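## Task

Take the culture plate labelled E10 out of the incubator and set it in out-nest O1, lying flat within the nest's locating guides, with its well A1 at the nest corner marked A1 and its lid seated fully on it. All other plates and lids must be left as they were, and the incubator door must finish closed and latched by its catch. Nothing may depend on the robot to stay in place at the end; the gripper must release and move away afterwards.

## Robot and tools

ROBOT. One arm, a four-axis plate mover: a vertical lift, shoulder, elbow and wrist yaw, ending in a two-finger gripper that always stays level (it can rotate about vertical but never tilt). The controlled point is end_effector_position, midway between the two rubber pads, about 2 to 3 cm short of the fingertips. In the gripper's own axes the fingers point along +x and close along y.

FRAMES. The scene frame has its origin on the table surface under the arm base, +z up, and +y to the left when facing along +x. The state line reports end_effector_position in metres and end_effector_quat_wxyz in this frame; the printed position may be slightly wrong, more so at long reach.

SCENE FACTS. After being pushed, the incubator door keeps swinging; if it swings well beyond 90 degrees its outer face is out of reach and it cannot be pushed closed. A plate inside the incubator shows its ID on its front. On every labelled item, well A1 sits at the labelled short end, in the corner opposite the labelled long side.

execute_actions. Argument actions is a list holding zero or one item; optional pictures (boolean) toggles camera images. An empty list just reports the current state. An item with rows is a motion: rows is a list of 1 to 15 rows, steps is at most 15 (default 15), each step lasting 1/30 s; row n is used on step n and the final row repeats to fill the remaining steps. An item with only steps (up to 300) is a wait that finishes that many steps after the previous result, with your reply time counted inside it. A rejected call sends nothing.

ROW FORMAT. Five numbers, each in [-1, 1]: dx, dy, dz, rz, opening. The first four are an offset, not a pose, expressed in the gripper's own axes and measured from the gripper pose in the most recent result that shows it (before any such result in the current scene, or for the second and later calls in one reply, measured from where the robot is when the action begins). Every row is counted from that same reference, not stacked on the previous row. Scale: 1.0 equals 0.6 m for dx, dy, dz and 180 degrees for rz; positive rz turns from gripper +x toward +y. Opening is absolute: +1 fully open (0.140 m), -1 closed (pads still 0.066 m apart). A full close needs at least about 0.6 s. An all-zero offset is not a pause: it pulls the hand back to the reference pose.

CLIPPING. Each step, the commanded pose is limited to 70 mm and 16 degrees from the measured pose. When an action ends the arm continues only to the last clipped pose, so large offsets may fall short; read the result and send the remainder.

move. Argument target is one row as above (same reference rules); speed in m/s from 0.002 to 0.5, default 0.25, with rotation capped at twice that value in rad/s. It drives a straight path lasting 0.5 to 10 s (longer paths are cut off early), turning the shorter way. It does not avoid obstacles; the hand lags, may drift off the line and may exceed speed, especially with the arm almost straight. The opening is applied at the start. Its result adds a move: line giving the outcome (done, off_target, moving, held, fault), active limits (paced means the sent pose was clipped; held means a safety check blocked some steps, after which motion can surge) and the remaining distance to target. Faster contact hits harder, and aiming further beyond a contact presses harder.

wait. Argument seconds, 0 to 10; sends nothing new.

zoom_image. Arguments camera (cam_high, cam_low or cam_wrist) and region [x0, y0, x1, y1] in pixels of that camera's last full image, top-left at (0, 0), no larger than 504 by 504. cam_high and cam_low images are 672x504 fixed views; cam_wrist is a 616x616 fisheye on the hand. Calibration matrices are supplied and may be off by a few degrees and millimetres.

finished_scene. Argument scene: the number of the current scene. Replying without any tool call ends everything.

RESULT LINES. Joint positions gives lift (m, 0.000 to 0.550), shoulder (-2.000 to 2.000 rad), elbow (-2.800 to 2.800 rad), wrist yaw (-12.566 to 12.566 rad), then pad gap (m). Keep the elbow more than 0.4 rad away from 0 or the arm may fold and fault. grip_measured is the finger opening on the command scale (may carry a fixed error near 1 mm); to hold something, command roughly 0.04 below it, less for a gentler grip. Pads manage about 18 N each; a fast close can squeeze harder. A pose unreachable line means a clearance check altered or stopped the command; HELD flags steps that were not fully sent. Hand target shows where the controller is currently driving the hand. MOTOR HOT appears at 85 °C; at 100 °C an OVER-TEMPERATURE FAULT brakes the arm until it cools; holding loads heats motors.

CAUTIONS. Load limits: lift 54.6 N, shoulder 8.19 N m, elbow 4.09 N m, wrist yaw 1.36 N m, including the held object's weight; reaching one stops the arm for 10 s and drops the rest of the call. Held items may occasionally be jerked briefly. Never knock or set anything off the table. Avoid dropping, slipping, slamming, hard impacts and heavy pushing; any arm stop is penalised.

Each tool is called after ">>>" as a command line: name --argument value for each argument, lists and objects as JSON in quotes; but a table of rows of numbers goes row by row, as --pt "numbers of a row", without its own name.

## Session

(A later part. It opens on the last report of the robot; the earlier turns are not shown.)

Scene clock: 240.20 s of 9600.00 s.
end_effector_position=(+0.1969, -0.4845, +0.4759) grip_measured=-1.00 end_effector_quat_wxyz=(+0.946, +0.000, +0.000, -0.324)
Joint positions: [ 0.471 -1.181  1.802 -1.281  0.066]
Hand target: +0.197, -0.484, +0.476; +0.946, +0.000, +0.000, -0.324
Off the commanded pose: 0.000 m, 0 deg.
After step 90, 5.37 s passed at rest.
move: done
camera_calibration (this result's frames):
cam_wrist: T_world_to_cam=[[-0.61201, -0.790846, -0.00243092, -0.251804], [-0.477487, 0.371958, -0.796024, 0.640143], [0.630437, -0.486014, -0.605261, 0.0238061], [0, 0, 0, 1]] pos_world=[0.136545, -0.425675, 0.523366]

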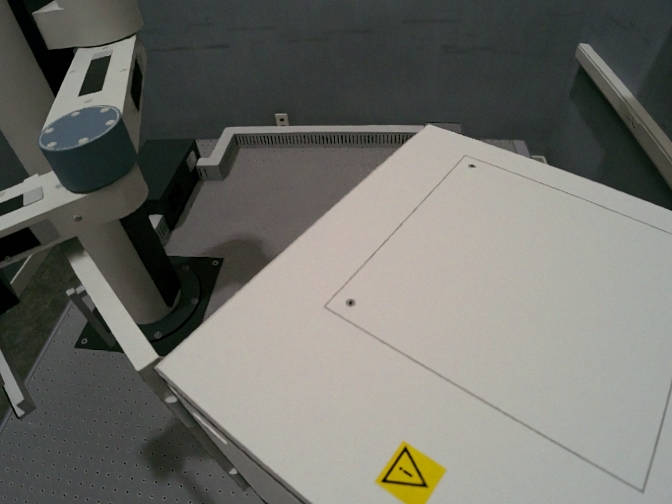

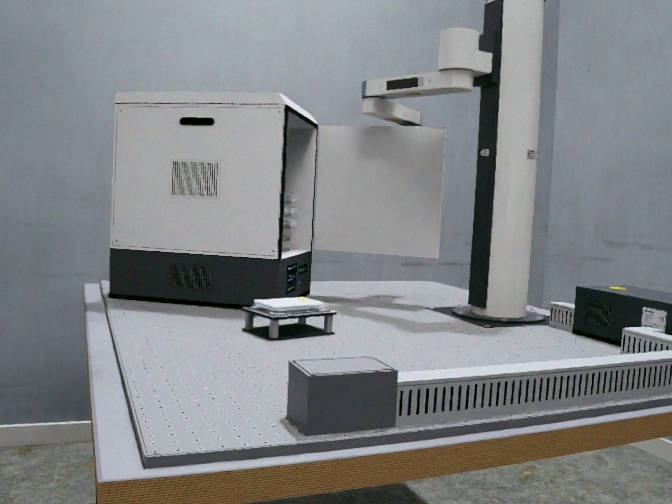

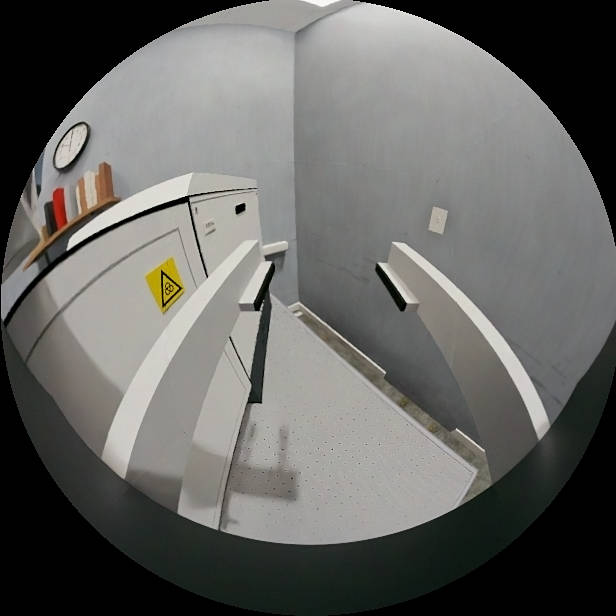

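>>> move --target '[-0.057, 0.152, 0, -0.139, -1]' --speed 0.08

Scene clock: 250.53 s of 9600.00 s.
end_effector_position=(+0.2257, -0.3913, +0.4759) grip_measured=-1.00 end_effector_quat_wxyz=(+0.854, +0.000, +0.000, -0.521)
Joint positions: [ 0.471 -0.714  1.069 -1.451  0.066]
Hand target: +0.226, -0.391, +0.476; +0.854, +0.000, +0.000, -0.521
Off the commanded pose: 0.000 m, 0 deg.
After step 90, 4.37 s passed at rest.
move: done
camera_calibration (this result's frames):
cam_wrist: T_world_to_cam=[[-0.888882, -0.45813, -0.00243092, 0.0322239], [-0.275569, 0.538895, -0.796024, 0.639008], [0.365992, -0.706901, -0.605261, 0.0241642], [0, 0, 0, 1]] pos_world=[0.19589, -0.312514, 0.523369]

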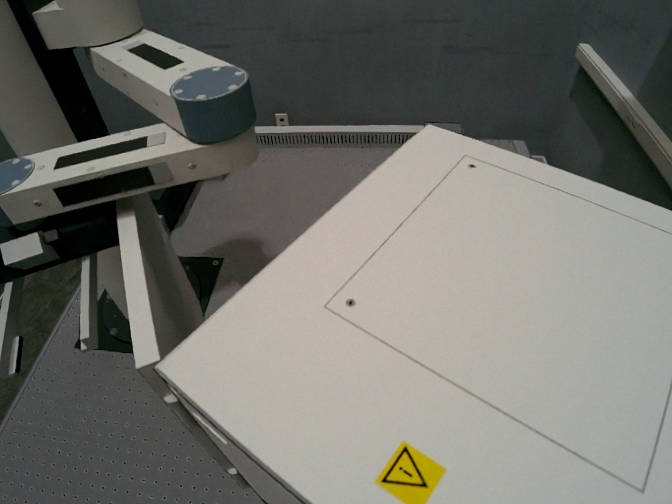

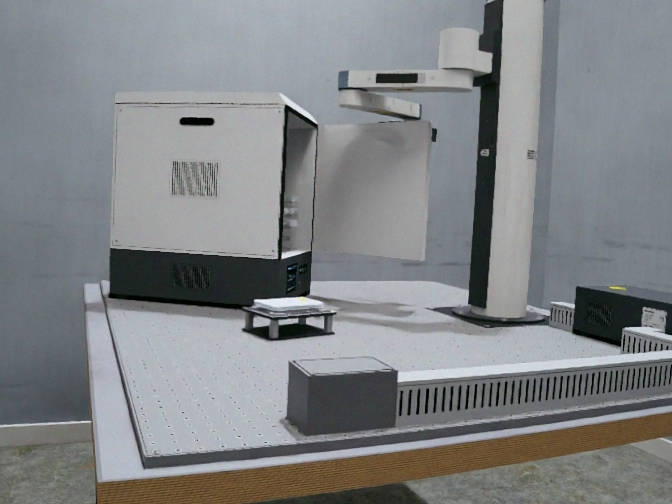

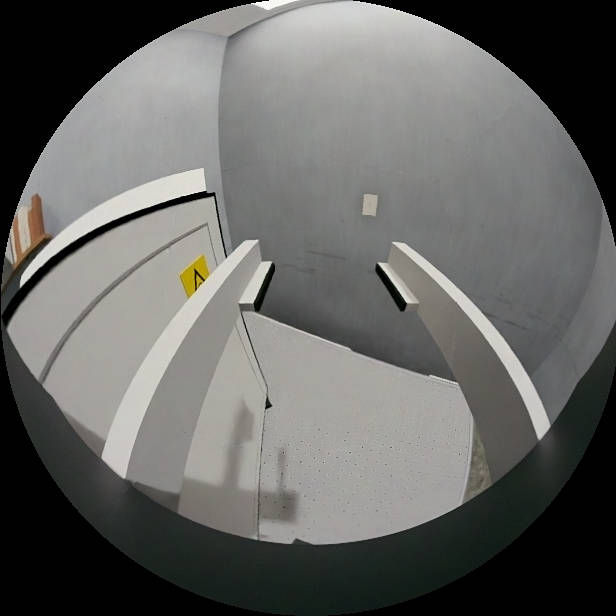

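>>> move --target '[-0.057, 0.102, 0, -0.139, -1]' --speed 0.09

Scene clock: 258.17 s of 9600.00 s.
end_effector_position=(+0.2645, -0.3328, +0.4759) grip_measured=-1.00 end_effector_quat_wxyz=(+0.721, +0.000, +0.000, -0.693)
Joint positions: [ 0.471 -0.174  0.82  -2.178  0.066]
Hand target: +0.264, -0.333, +0.476; +0.721, +0.000, +0.000, -0.693
Off the commanded pose: 0.000 m, 0 deg.
After step 90, 1.97 s passed at rest.
move: done
camera_calibration (this result's frames):
cam_wrist: T_world_to_cam=[[-0.999205, -0.0397846, -0.00243092, 0.261943], [-0.0221466, 0.60486, -0.796024, 0.573102], [0.0331398, -0.795337, -0.605261, 0.10992], [0, 0, 0, 1]] pos_world=[0.270785, -0.248801, 0.52337]

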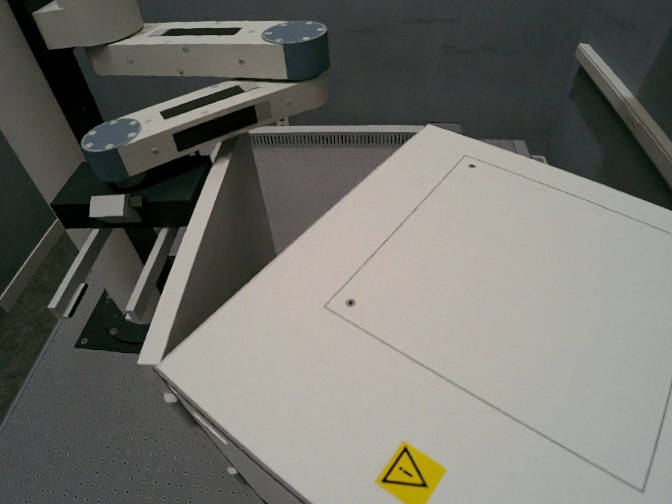

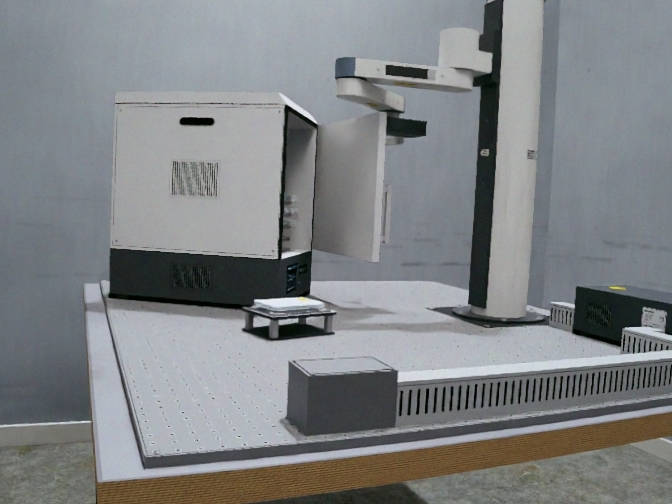

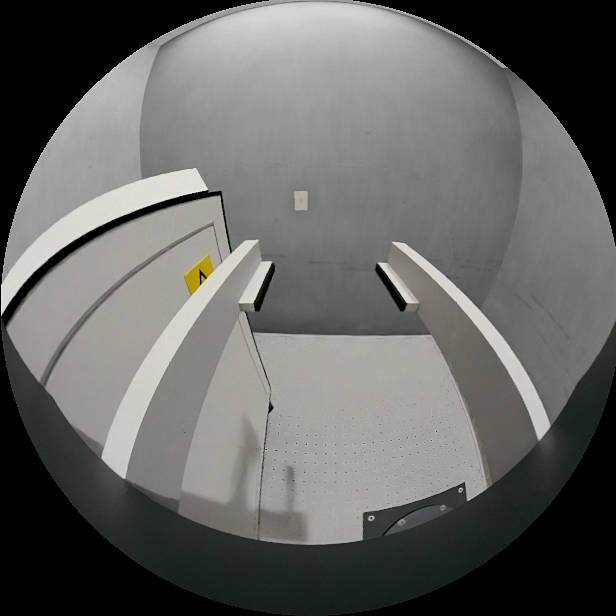

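>>> move --target '[-0.057, 0.102, 0, -0.139, -1]' --speed 0.08

Scene clock: 262.93 s of 9600.00 s.
end_effector_position=(+0.3244, -0.2963, +0.4759) grip_measured=-1.00 end_effector_quat_wxyz=(-0.554, -0.000, -0.000, +0.833)
Joint positions: [ 0.471  0.226  1.052 -3.246  0.066]
Hand target: +0.324, -0.296, +0.476; -0.553, -0.000, -0.000, +0.833
Off the commanded pose: 0.000 m, 0 deg.
move: done
camera_calibration (this result's frames):
cam_wrist: T_world_to_cam=[[-0.92251, 0.385965, -0.00243092, 0.424495], [0.235396, 0.557616, -0.796024, 0.454747], [-0.305882, -0.734912, -0.605261, 0.264926], [0, 0, 0, 1]] pos_world=[0.365591, -0.222716, 0.523371]

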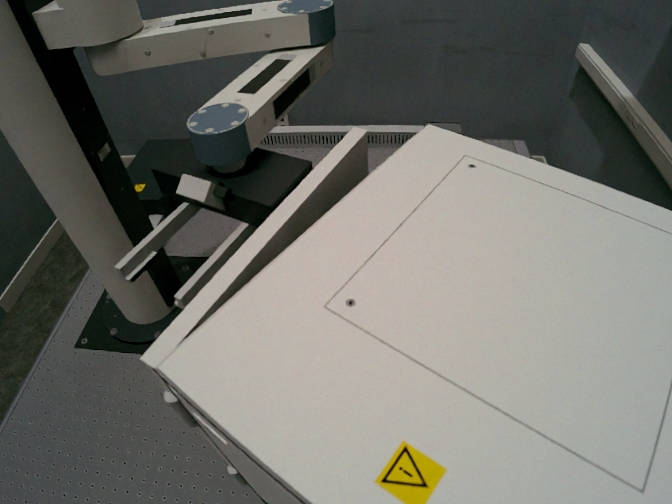

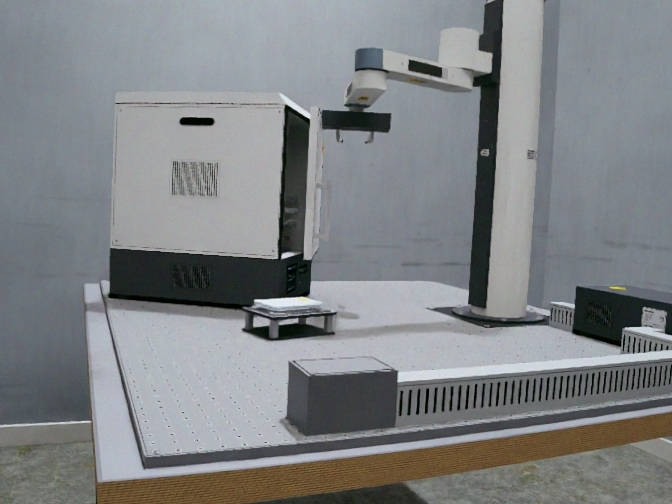

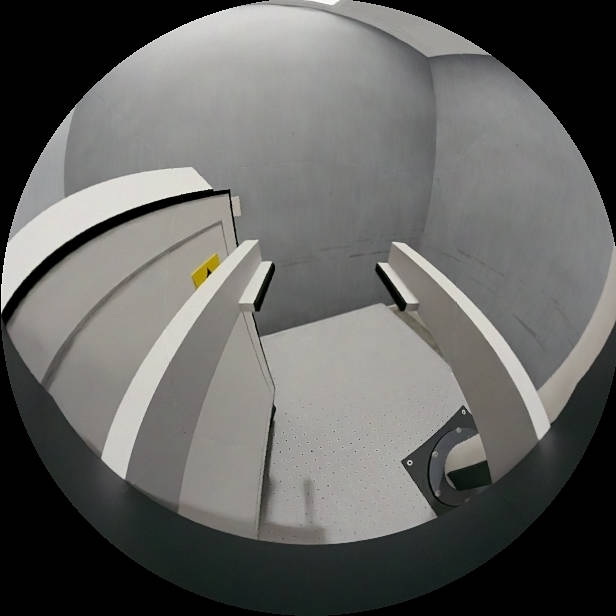

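>>> zoom_image --camera "cam_low" --region '[250, 80, 410, 280]'

Region (250, 80, 410, 280) of cam_low's 672x504 image, scaled by 2.520, with more detail than that image has; it fills the left 403 columns of this view, and the rest is white.

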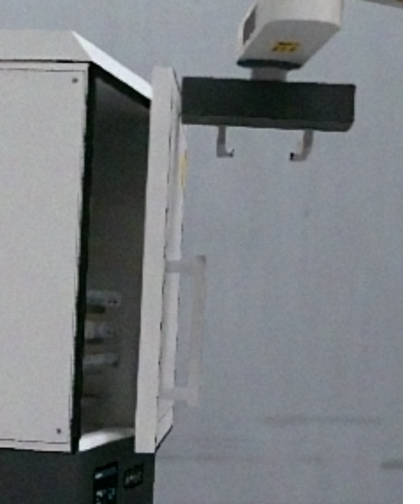

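>>> move --target '[-0.0204, 0.0259, 0, -0.0389, -1]' --speed 0.04

Scene clock: 271.57 s of 9600.00 s.
end_effector_position=(+0.3428, -0.2908, +0.4759) grip_measured=-1.00 end_effector_quat_wxyz=(-0.501, -0.000, -0.000, +0.866)
Joint positions: [ 0.471  0.246  1.183 -3.522  0.066]
Hand target: +0.343, -0.291, +0.476; -0.502, -0.000, -0.000, +0.865
Off the commanded pose: 0.001 m, 0 deg.
After step 90, 3.87 s passed at rest.
move: done
camera_calibration (this result's frames):
cam_wrist: T_world_to_cam=[[-0.867225, 0.49791, -0.00243092, 0.452956], [0.303045, 0.523937, -0.796024, 0.414424], [-0.395074, -0.691069, -0.605261, 0.317845], [0, 0, 0, 1]] pos_world=[0.392798, -0.223011, 0.523371]

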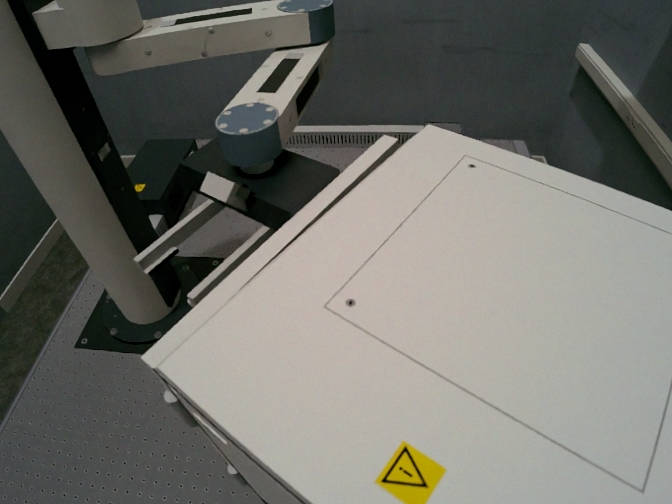

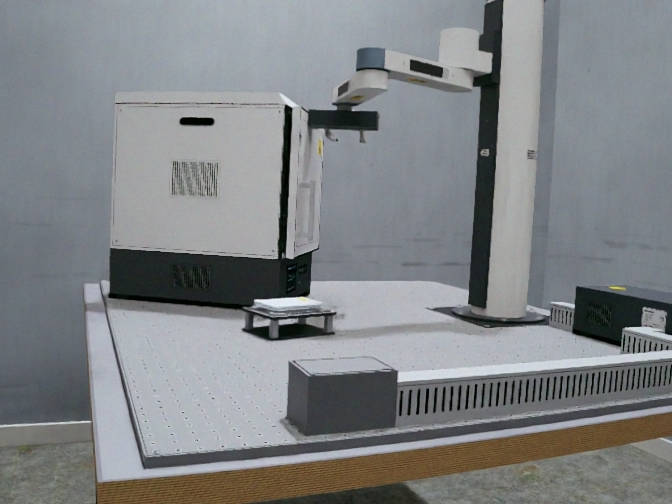

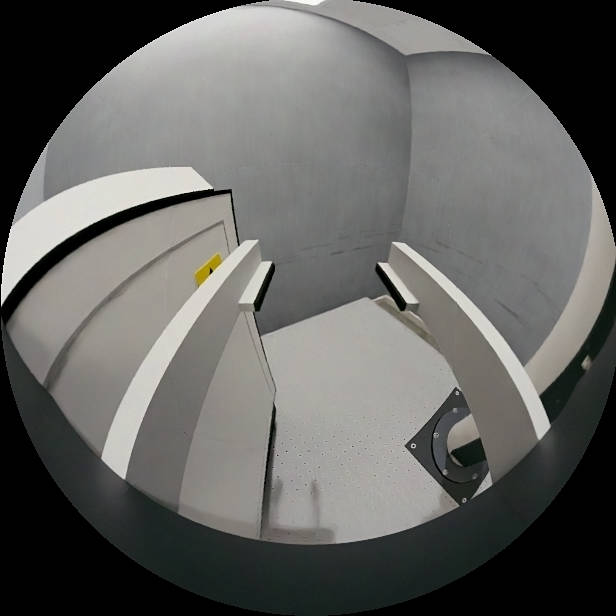

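>>> zoom_image --camera "cam_low" --region '[260, 85, 340, 185]'

Region (260, 85, 340, 185) of cam_low's 672x504 image, scaled by 5.040, with more detail than that image has; it fills the left 403 columns of this view, and the rest is white.

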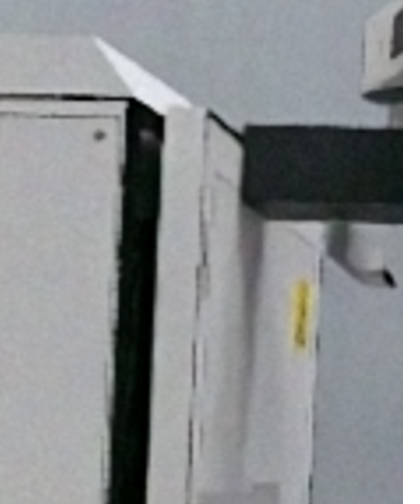

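>>> move --target '[0, 0.01, 0, 0, -1]' --speed 0.015

Scene clock: 276.50 s of 9600.00 s.
end_effector_position=(+0.3480, -0.2938, +0.4759) grip_measured=-1.00 end_effector_quat_wxyz=(-0.501, -0.000, -0.000, +0.866)
Joint positions: [ 0.471  0.237  1.211 -3.541  0.066]
Hand target: +0.348, -0.294, +0.476; -0.501, -0.000, -0.000, +0.866
Off the commanded pose: 0.000 m, 0 deg.
After step 90, 1.23 s passed at rest.
move: done
camera_calibration (this result's frames):
cam_wrist: T_world_to_cam=[[-0.867193, 0.497967, -0.00243092, 0.458918], [0.303079, 0.523917, -0.796024, 0.414376], [-0.39512, -0.691043, -0.605261, 0.317883], [0, 0, 0, 1]] pos_world=[0.397983, -0.225954, 0.523371]

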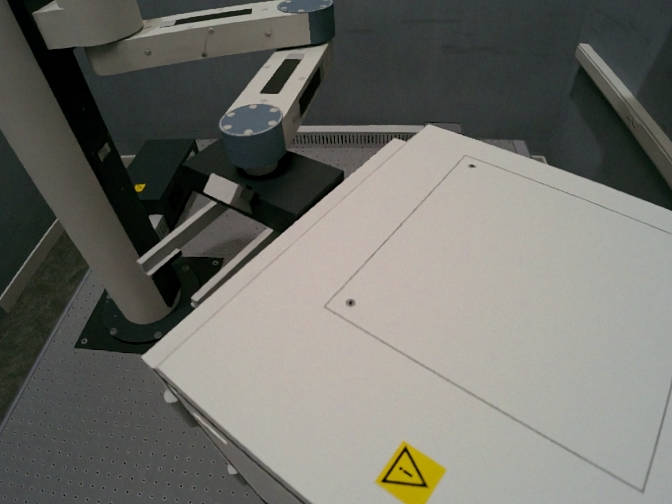

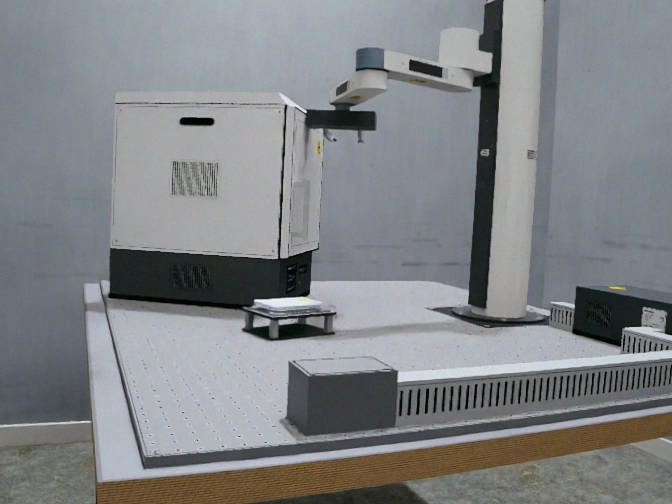

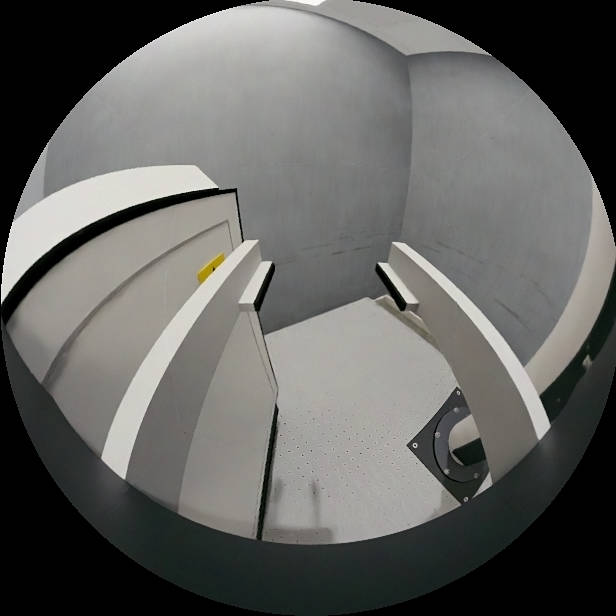

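The door snapped shut, and the gripper reached its target with no resistance left. I'll back away now.

>>> move --target '[0, -0.13, 0, 0, -1]' --speed 0.15

Scene clock: 280.07 s of 9600.00 s.
end_effector_position=(+0.2802, -0.2549, +0.4759) grip_measured=-1.00 end_effector_quat_wxyz=(-0.500, -0.000, -0.000, +0.866)
Joint positions: [ 0.471  0.322  0.862 -3.278  0.066]
Hand target: +0.280, -0.255, +0.476; -0.501, -0.000, -0.000, +0.866
Off the commanded pose: 0.000 m, 0 deg.
move: done
camera_calibration (this result's frames):
cam_wrist: T_world_to_cam=[[-0.866907, 0.498464, -0.00243092, 0.380833], [0.30338, 0.523743, -0.796024, 0.414391], [-0.395516, -0.690816, -0.605261, 0.318175], [0, 0, 0, 1]] pos_world=[0.330272, -0.187066, 0.52337]

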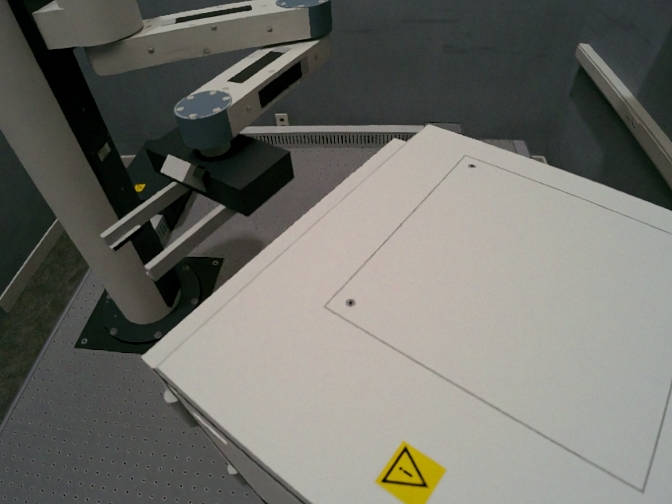

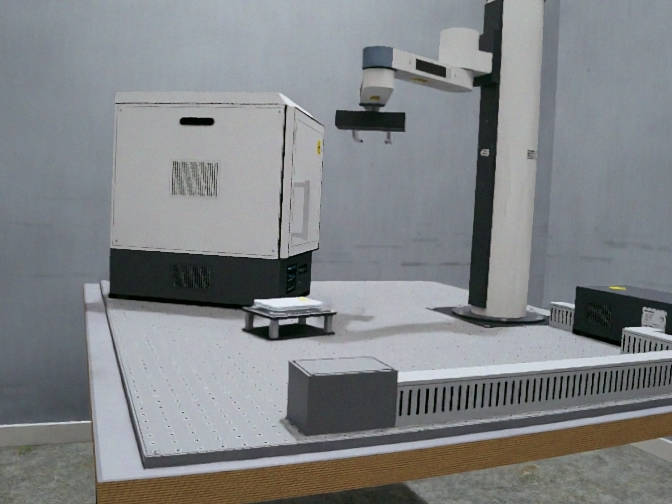

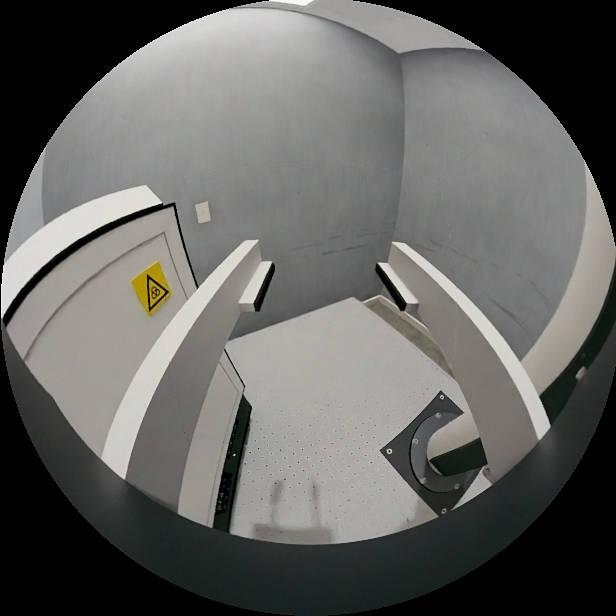

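>>> zoom_image --camera "cam_low" --region '[230, 85, 350, 345]'

Region (230, 85, 350, 345) of cam_low's 672x504 image, scaled by 1.938, with more detail than that image has; it fills the left 233 columns of this view, and the rest is white.

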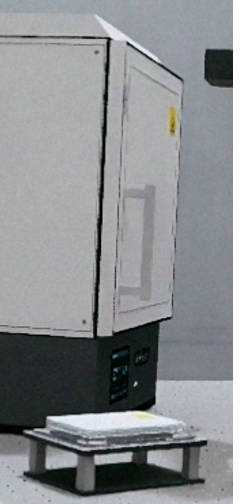

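The door is shut and the plate is in the nest.

>>> finished_scene --scene 2

The scene is finished: the task was done.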